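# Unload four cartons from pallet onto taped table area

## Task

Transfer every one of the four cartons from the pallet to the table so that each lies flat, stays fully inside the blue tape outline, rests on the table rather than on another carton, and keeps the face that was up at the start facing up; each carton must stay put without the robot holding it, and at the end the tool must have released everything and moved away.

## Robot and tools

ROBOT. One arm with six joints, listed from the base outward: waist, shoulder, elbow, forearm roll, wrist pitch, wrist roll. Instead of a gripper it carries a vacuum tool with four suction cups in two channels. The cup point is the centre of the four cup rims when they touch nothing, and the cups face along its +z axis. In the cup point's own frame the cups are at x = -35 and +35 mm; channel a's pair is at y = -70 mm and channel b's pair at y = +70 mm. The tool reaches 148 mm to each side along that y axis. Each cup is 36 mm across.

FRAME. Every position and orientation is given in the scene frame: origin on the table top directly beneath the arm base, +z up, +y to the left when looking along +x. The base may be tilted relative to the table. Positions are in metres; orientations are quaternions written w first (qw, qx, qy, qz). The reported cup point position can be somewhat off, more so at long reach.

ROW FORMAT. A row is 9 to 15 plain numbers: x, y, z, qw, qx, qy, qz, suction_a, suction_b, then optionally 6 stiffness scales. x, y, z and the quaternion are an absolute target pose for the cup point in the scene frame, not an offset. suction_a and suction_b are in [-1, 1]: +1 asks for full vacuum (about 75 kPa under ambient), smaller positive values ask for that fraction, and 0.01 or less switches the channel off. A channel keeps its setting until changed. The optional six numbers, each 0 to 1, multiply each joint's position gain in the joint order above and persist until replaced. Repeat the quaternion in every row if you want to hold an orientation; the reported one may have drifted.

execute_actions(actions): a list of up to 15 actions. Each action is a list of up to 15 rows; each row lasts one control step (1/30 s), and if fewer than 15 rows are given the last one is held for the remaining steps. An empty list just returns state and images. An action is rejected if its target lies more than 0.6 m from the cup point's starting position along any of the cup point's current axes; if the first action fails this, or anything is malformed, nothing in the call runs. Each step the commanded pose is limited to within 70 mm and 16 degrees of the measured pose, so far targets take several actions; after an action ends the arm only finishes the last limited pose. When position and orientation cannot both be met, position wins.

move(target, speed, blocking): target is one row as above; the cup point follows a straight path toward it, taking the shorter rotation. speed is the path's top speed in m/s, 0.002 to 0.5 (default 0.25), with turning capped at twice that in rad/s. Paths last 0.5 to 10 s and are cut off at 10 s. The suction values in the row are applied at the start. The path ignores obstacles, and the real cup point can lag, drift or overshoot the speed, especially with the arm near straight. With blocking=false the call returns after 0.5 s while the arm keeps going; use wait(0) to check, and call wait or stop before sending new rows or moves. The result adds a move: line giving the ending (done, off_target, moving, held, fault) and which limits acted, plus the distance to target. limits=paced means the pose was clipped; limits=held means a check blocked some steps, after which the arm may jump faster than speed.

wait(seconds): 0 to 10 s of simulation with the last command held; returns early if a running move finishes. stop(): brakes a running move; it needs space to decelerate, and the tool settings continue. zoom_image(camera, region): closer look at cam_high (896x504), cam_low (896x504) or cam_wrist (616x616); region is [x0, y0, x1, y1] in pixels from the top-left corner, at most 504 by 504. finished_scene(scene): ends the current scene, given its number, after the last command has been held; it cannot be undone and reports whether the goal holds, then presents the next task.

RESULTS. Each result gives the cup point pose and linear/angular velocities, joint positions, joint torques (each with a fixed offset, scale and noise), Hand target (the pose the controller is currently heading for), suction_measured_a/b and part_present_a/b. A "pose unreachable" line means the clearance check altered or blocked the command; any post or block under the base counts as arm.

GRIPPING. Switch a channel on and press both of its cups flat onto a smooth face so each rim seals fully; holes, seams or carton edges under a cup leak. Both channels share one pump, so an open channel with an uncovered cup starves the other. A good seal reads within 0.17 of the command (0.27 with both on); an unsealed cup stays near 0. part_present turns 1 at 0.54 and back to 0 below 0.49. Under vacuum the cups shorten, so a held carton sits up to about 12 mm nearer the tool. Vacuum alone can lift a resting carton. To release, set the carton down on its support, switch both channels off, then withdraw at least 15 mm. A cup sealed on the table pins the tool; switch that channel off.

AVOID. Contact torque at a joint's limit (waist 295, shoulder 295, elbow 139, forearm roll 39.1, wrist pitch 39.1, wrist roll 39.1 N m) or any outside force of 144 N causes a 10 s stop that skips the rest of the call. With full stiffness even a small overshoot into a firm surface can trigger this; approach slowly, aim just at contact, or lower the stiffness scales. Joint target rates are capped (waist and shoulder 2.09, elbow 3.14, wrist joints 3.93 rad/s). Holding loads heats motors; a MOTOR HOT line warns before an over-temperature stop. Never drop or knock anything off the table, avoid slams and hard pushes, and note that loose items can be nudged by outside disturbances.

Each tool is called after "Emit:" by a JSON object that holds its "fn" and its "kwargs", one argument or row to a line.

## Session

Emit:
{"fn": "execute_actions", "kwargs": {
  "actions": []
}}

Scene clock: 0.00 s.
end_effector_position=(+0.6498, -0.0002, +0.5079) suction_measured_a=0.00 part_present_a=0 suction_measured_b=0.00 part_present_b=0 end_effector_quat_wxyz=(+0.000, +0.706, +0.708, -0.001) end_effector_velocity=(+0.000, +0.001, +0.000) end_effector_angular_velocity=(-0.000, -0.001, +0.001)
Joint positions: [-0.052  0.151  1.53  -0.001  1.461  1.516]
Joint velocities: [ 0.001 -0.    -0.    -0.    -0.    -0.   ]
Joint torques (N m, as the joint torque sensors report them, + toward a larger angle): no reading
Hand target: +0.650, -0.000, +0.508; +0.000, +0.706, +0.708, -0.001
Joint stiffness scale: [1. 1. 1. 1. 1. 1.]

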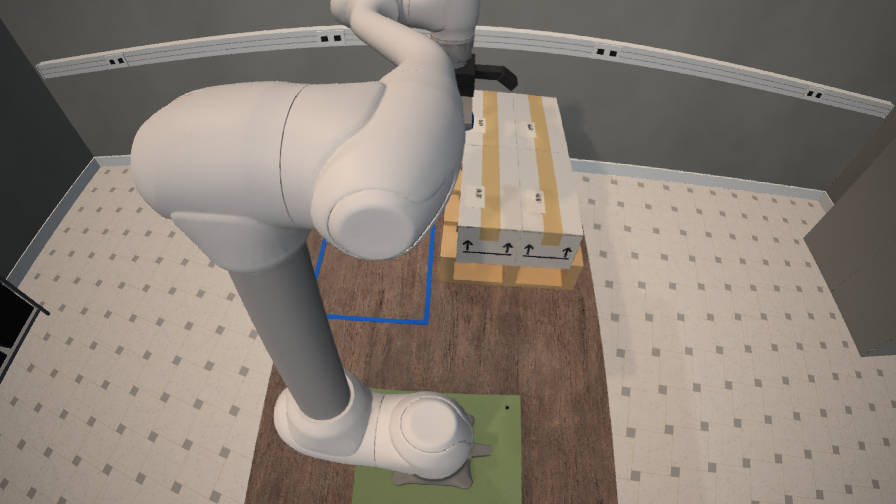

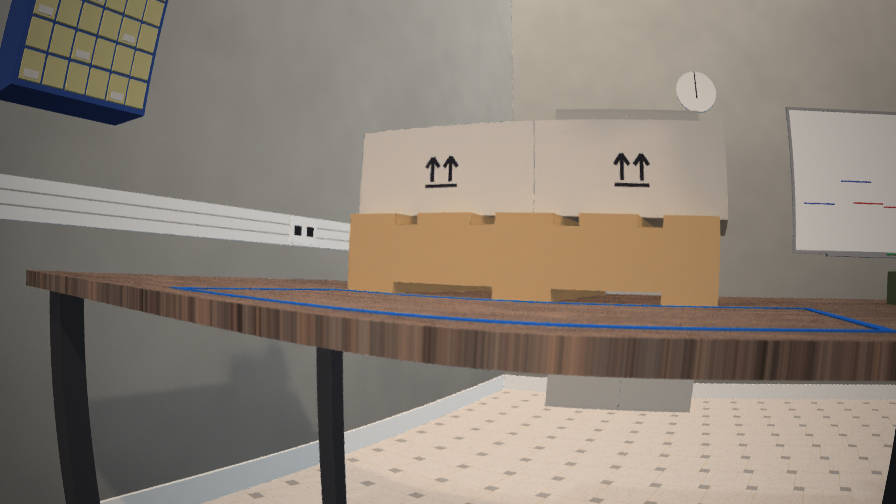

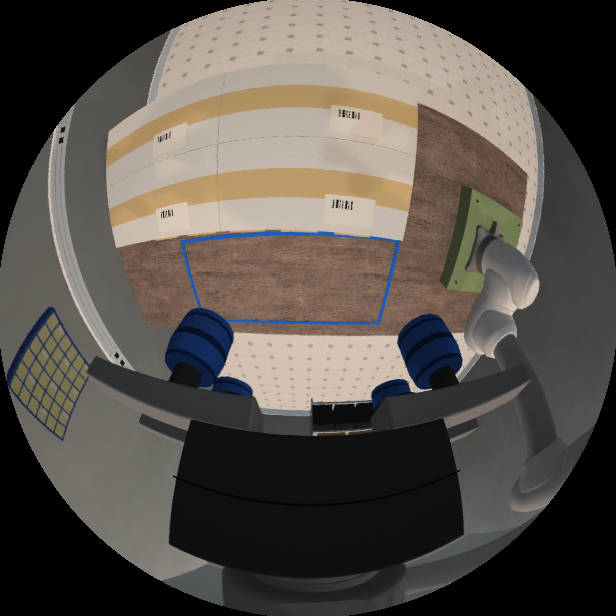

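Emit:
{"fn": "move", "kwargs": {
  "target": [0.63,-0.118,0.31,0,0.7071,0.7071,0,0,0]
}}

Scene clock: 1.53 s.
end_effector_position=(+0.6312, -0.1159, +0.3144) suction_measured_a=0.00 part_present_a=0 suction_measured_b=0.00 part_present_b=0 end_effector_quat_wxyz=(-0.000, +0.707, +0.708, -0.001) end_effector_velocity=(+0.001, -0.001, +0.000) end_effector_angular_velocity=(-0.001, -0.004, +0.002)
Joint positions: [-0.234  0.226  1.8   -0.001  1.116  1.335]
Joint velocities: [-0.    -0.    -0.     0.    -0.004 -0.002]
Joint torques (N m, as the joint torque sensors report them, + toward a larger angle): [ -0.3  -68.57 -42.46   3.76   0.21  -0.04]
Hand target: +0.630, -0.118, +0.310; -0.000, +0.707, +0.707, -0.000
Off the commanded pose: 0.005 m, 0 deg.
Joint stiffness scale: [1. 1. 1. 1. 1. 1.]
move: off_target

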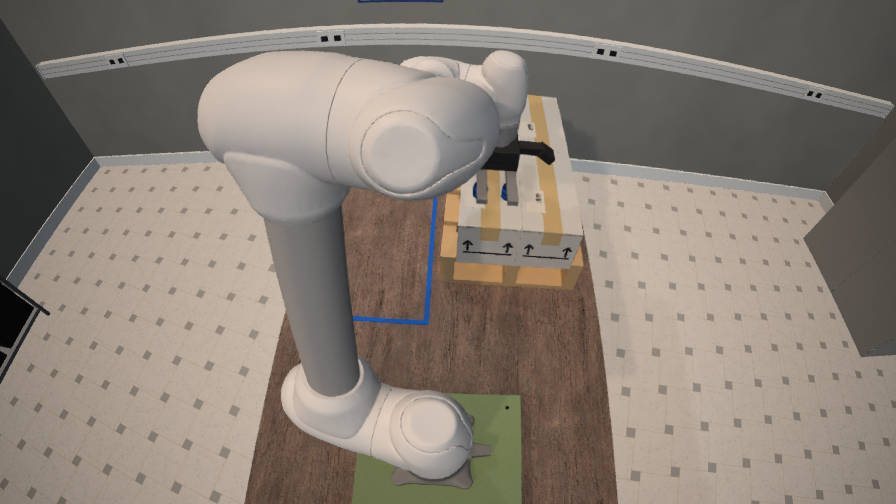

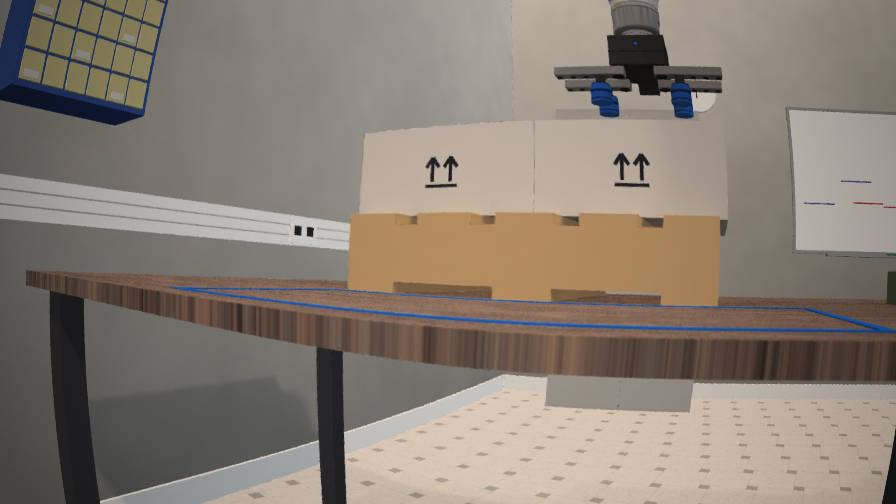

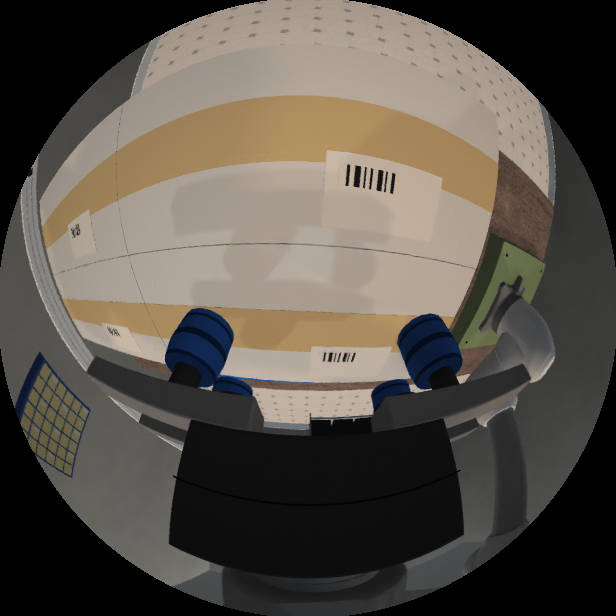

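Emit:
{"fn": "move", "kwargs": {
  "target": [0.639,-0.118,0.258,0,0.7071,0.7071,0,1,1],
  "speed": 0.06
}}

Emit:
{"fn": "move", "kwargs": {
  "target": [0.635,-0.11,0.30,0,0.7071,0.7071,0,1,1],
  "speed": 0.1
}}

Emit:
{"fn": "move", "kwargs": {
  "target": [0.545,0.285,0.30,0,0.7071,0.7071,0,1,1]
}}

Emit:
{"fn": "move", "kwargs": {
  "target": [0.545,0.285,0.15,0,0.7071,0.7071,0,1,1],
  "speed": 0.12
}}

Emit:
{"fn": "zoom_image", "kwargs": {
  "camera": "cam_high",
  "region": [260,120,480,340]
}}

Scene clock: 3.50 s.
end_effector_position=(+0.6397, -0.1179, +0.2618) suction_measured_a=0.54 part_present_a=1 suction_measured_b=0.54 part_present_b=1 end_effector_quat_wxyz=(-0.001, +0.707, +0.708, -0.001) end_effector_velocity=(+0.003, -0.000, -0.000) end_effector_angular_velocity=(-0.003, -0.013, +0.001)
Joint positions: [-0.234  0.281  1.835 -0.001  1.027  1.335]
Joint velocities: [ 0.001 -0.     0.     0.    -0.013 -0.   ]
Joint torques (N m, as the joint torque sensors report them, + toward a larger angle): [  0.15 -70.84 -42.32   3.36   0.84   0.2 ]
Hand target: +0.639, -0.118, +0.258; -0.000, +0.707, +0.707, -0.000
Off the commanded pose: 0.004 m, 0 deg.
Joint stiffness scale: [1. 1. 1. 1. 1. 1.]
move: off_target

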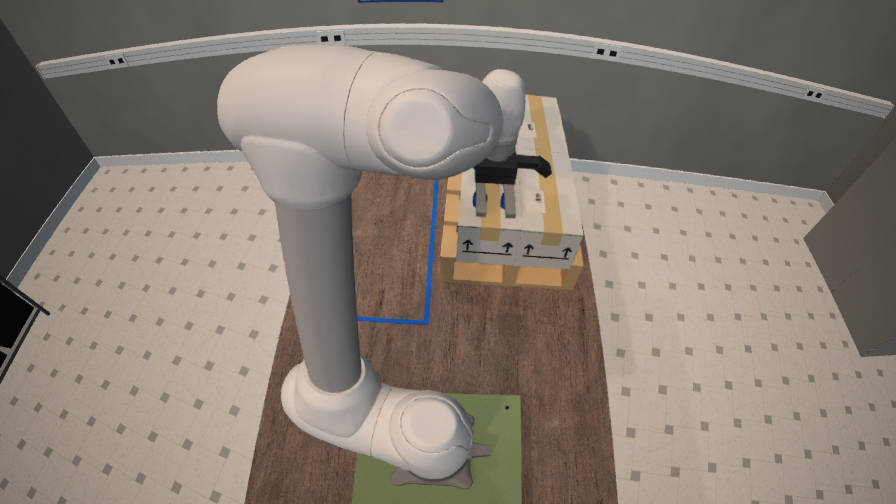

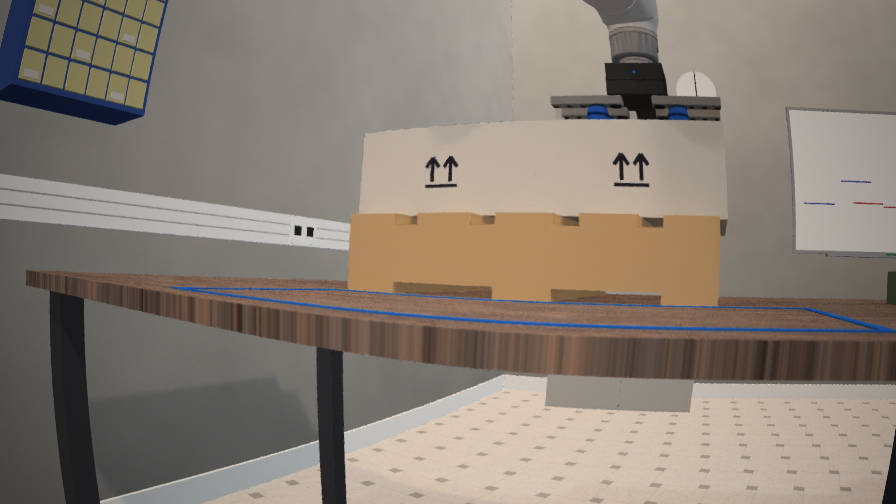

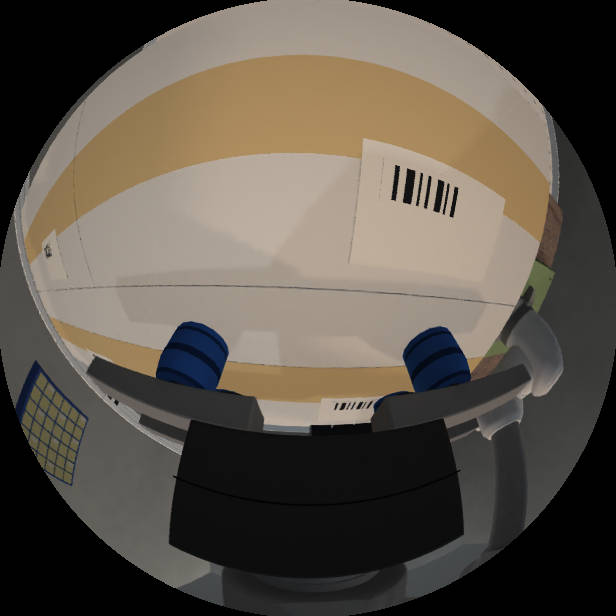

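Scene clock: 4.30 s.
end_effector_position=(+0.6334, -0.1126, +0.2956) suction_measured_a=0.73 part_present_a=1 suction_measured_b=0.73 part_present_b=1 end_effector_quat_wxyz=(+0.001, +0.707, +0.707, -0.000) end_effector_velocity=(-0.000, +0.001, +0.000) end_effector_angular_velocity=(+0.001, +0.002, +0.001)
Joint positions: [-0.228  0.242  1.817 -0.001  1.081  1.342]
Joint velocities: [ 0.001  0.    -0.    -0.     0.003  0.001]
Joint torques (N m, as the joint torque sensors report them, + toward a larger angle): [ -0.05 -85.35 -53.22   3.6   -0.79   0.3 ]
Hand target: +0.635, -0.110, +0.300; +0.000, +0.707, +0.707, +0.000
Off the commanded pose: 0.005 m, 0 deg.
Joint stiffness scale: [1. 1. 1. 1. 1. 1.]
move: off_target

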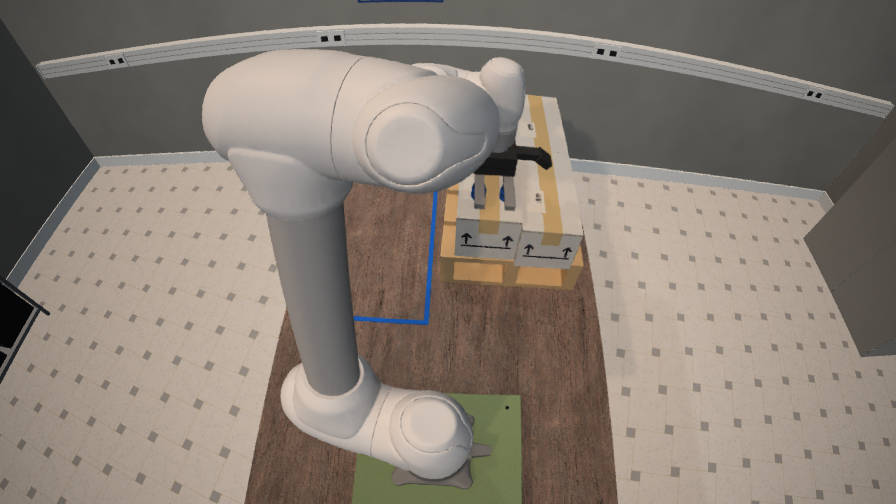

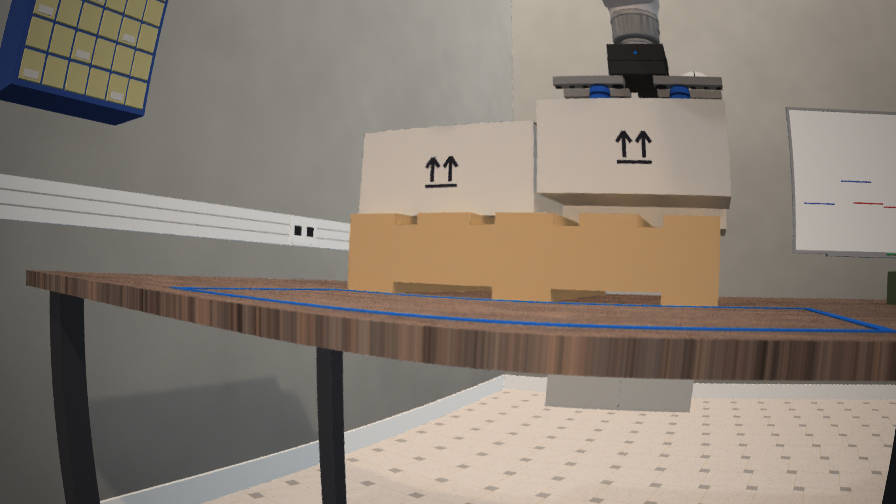

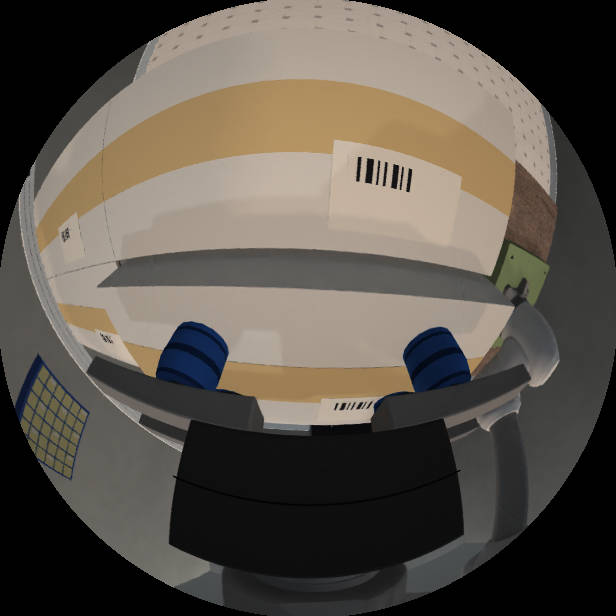

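Scene clock: 6.40 s.
end_effector_position=(+0.5429, +0.2809, +0.2976) suction_measured_a=0.74 part_present_a=1 suction_measured_b=0.74 part_present_b=1 end_effector_quat_wxyz=(+0.000, +0.707, +0.707, -0.001) end_effector_velocity=(-0.000, +0.001, -0.000) end_effector_angular_velocity=(-0.000, +0.001, -0.003)
Joint positions: [ 0.423  0.194  1.874 -0.001  1.075  1.993]
Joint velocities: [ 0.001  0.001 -0.001 -0.     0.001  0.004]
Joint torques (N m, as the joint torque sensors report them, + toward a larger angle): [  1.58 -79.73 -52.68   3.35  -0.06  -0.22]
Hand target: +0.545, +0.285, +0.300; +0.000, +0.707, +0.707, +0.000
Off the commanded pose: 0.005 m, 0 deg.
Joint stiffness scale: [1. 1. 1. 1. 1. 1.]
move: off_target

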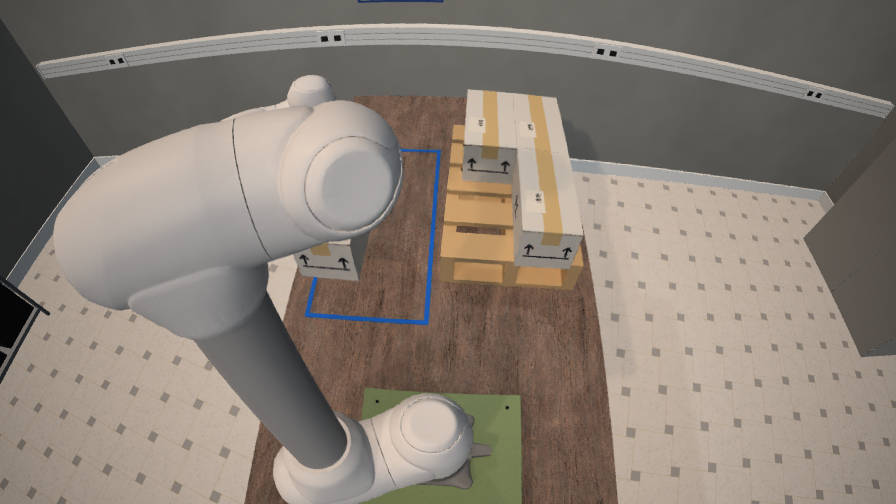

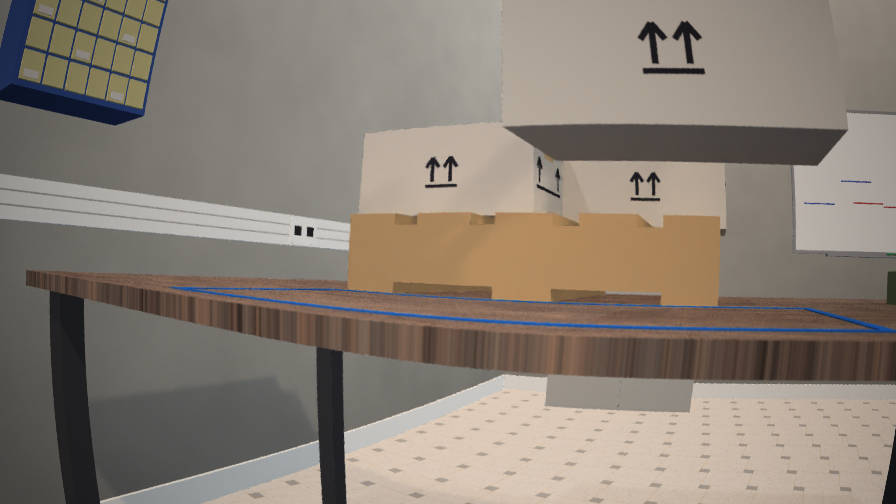

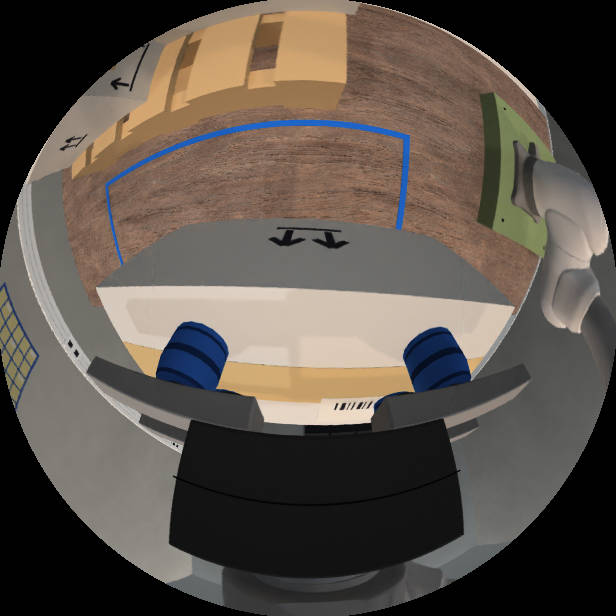

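Scene clock: 8.00 s.
end_effector_position=(+0.5480, +0.2834, +0.1538) suction_measured_a=0.74 part_present_a=1 suction_measured_b=0.74 part_present_b=1 end_effector_quat_wxyz=(+0.000, +0.707, +0.707, -0.001) end_effector_velocity=(+0.000, +0.000, -0.000) end_effector_angular_velocity=(+0.001, -0.002, -0.000)
Joint positions: [ 0.423  0.348  1.984 -0.001  0.811  1.993]
Joint velocities: [ 0.    -0.     0.001 -0.    -0.003  0.   ]
Joint torques (N m, as the joint torque sensors report them, + toward a larger angle): [  1.93 -87.76 -42.32   2.54  -0.42   0.13]
Hand target: +0.545, +0.285, +0.150; -0.000, +0.707, +0.707, +0.000
Off the commanded pose: 0.005 m, 0 deg.
Joint stiffness scale: [1. 1. 1. 1. 1. 1.]
move: off_target

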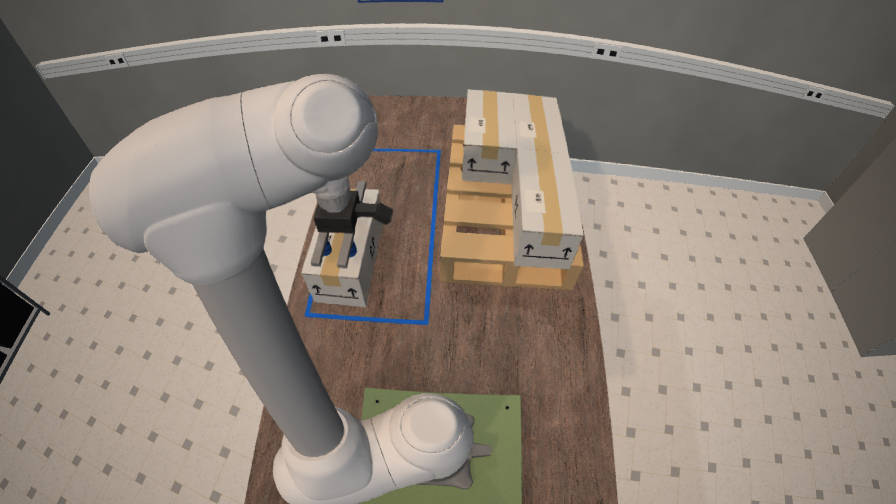

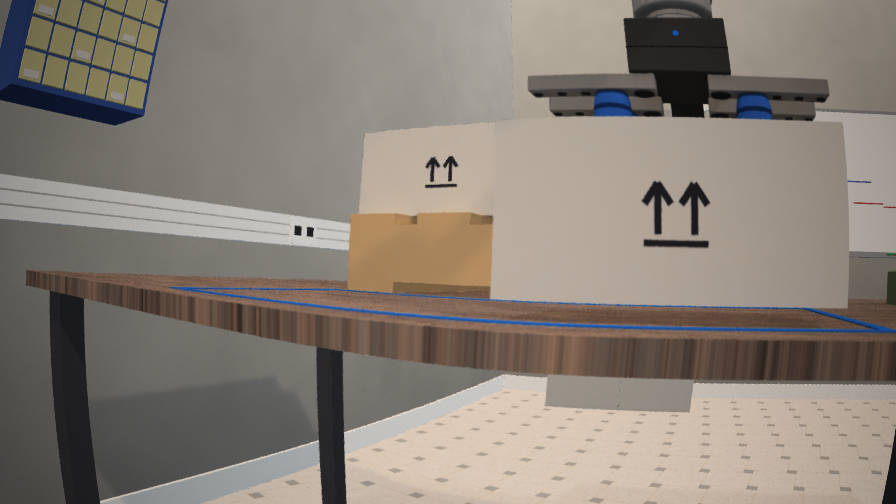

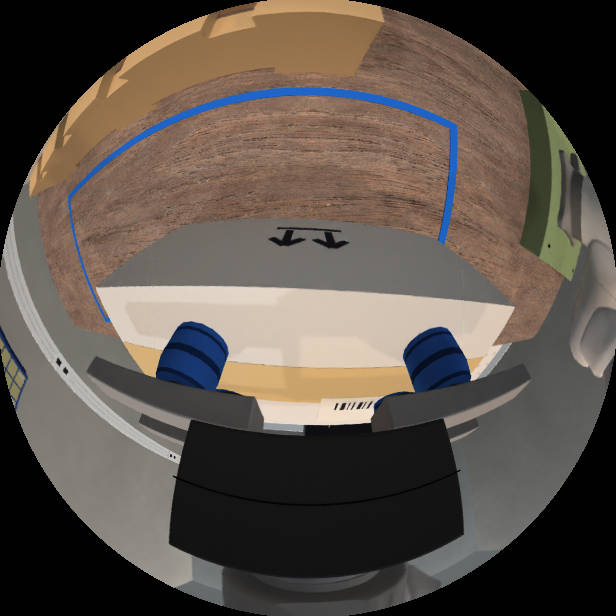

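Region (260, 120, 480, 340) of cam_high's 896x504 image, scaled by 2.291, with more detail than that image has.

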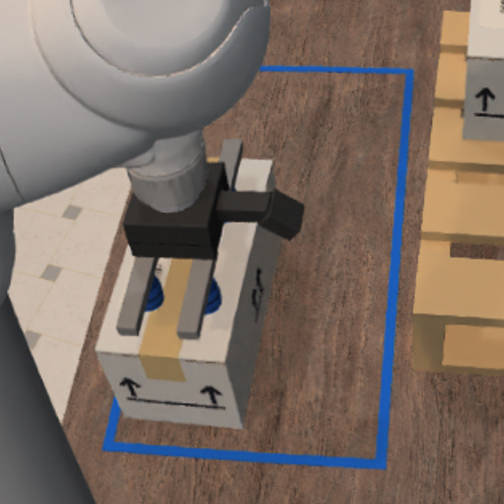

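Emit:
{"fn": "move", "kwargs": {
  "target": [0.54,0.285,0.134,0,0.6947,0.7193,0,1,1],
  "speed": 0.03
}}

Emit:
{"fn": "zoom_image", "kwargs": {
  "camera": "cam_high",
  "region": [280,180,450,340]
}}

Scene clock: 9.17 s.
end_effector_position=(+0.5435, +0.2836, +0.1379) suction_measured_a=0.74 part_present_a=1 suction_measured_b=0.74 part_present_b=1 end_effector_quat_wxyz=(+0.000, +0.697, +0.717, -0.000) end_effector_velocity=(-0.000, +0.001, -0.001) end_effector_angular_velocity=(+0.001, -0.003, +0.004)
Joint positions: [ 0.426  0.362  2.001 -0.001  0.778  1.969]
Joint velocities: [ 0.002  0.     0.002 -0.    -0.005 -0.002]
Joint torques (N m, as the joint torque sensors report them, + toward a larger angle): [  2.61 -89.03 -41.24   2.63  -0.76   0.47]
Hand target: +0.540, +0.285, +0.134; -0.000, +0.695, +0.719, -0.000
Off the commanded pose: 0.005 m, 0 deg.
Joint stiffness scale: [1. 1. 1. 1. 1. 1.]
move: off_target

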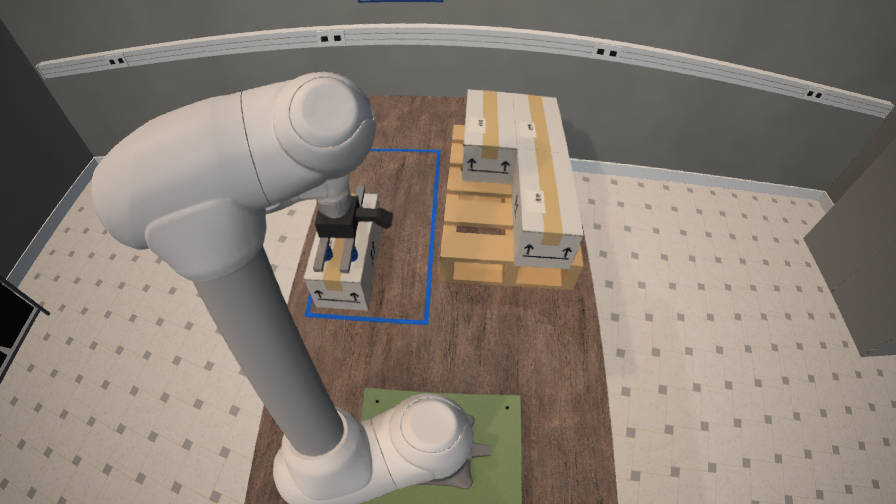

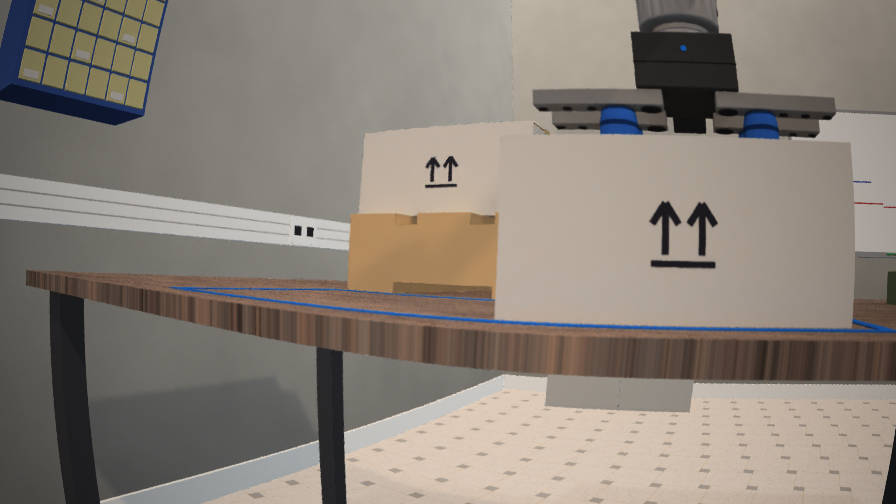

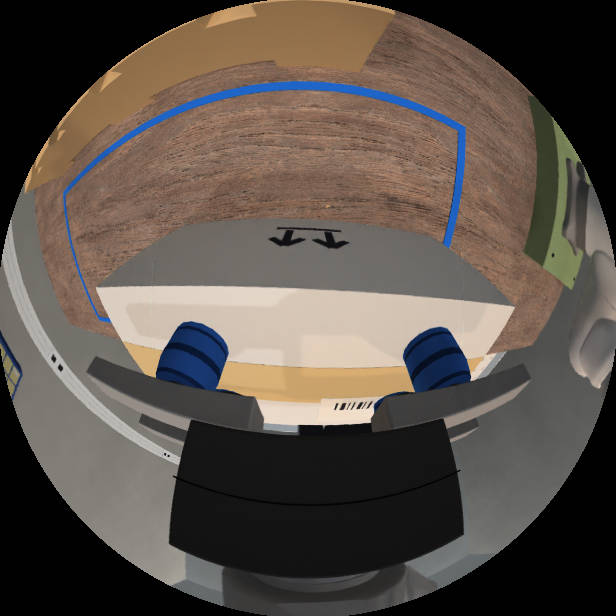

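Region (280, 180, 450, 340) of cam_high's 896x504 image, scaled by 2.965, with more detail than that image has; it fills the top 474 rows of this view, and the rest is white.

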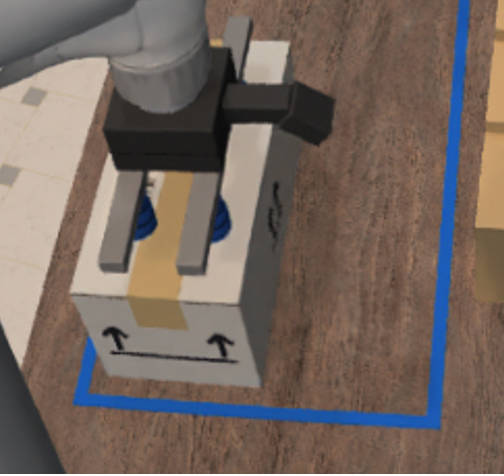

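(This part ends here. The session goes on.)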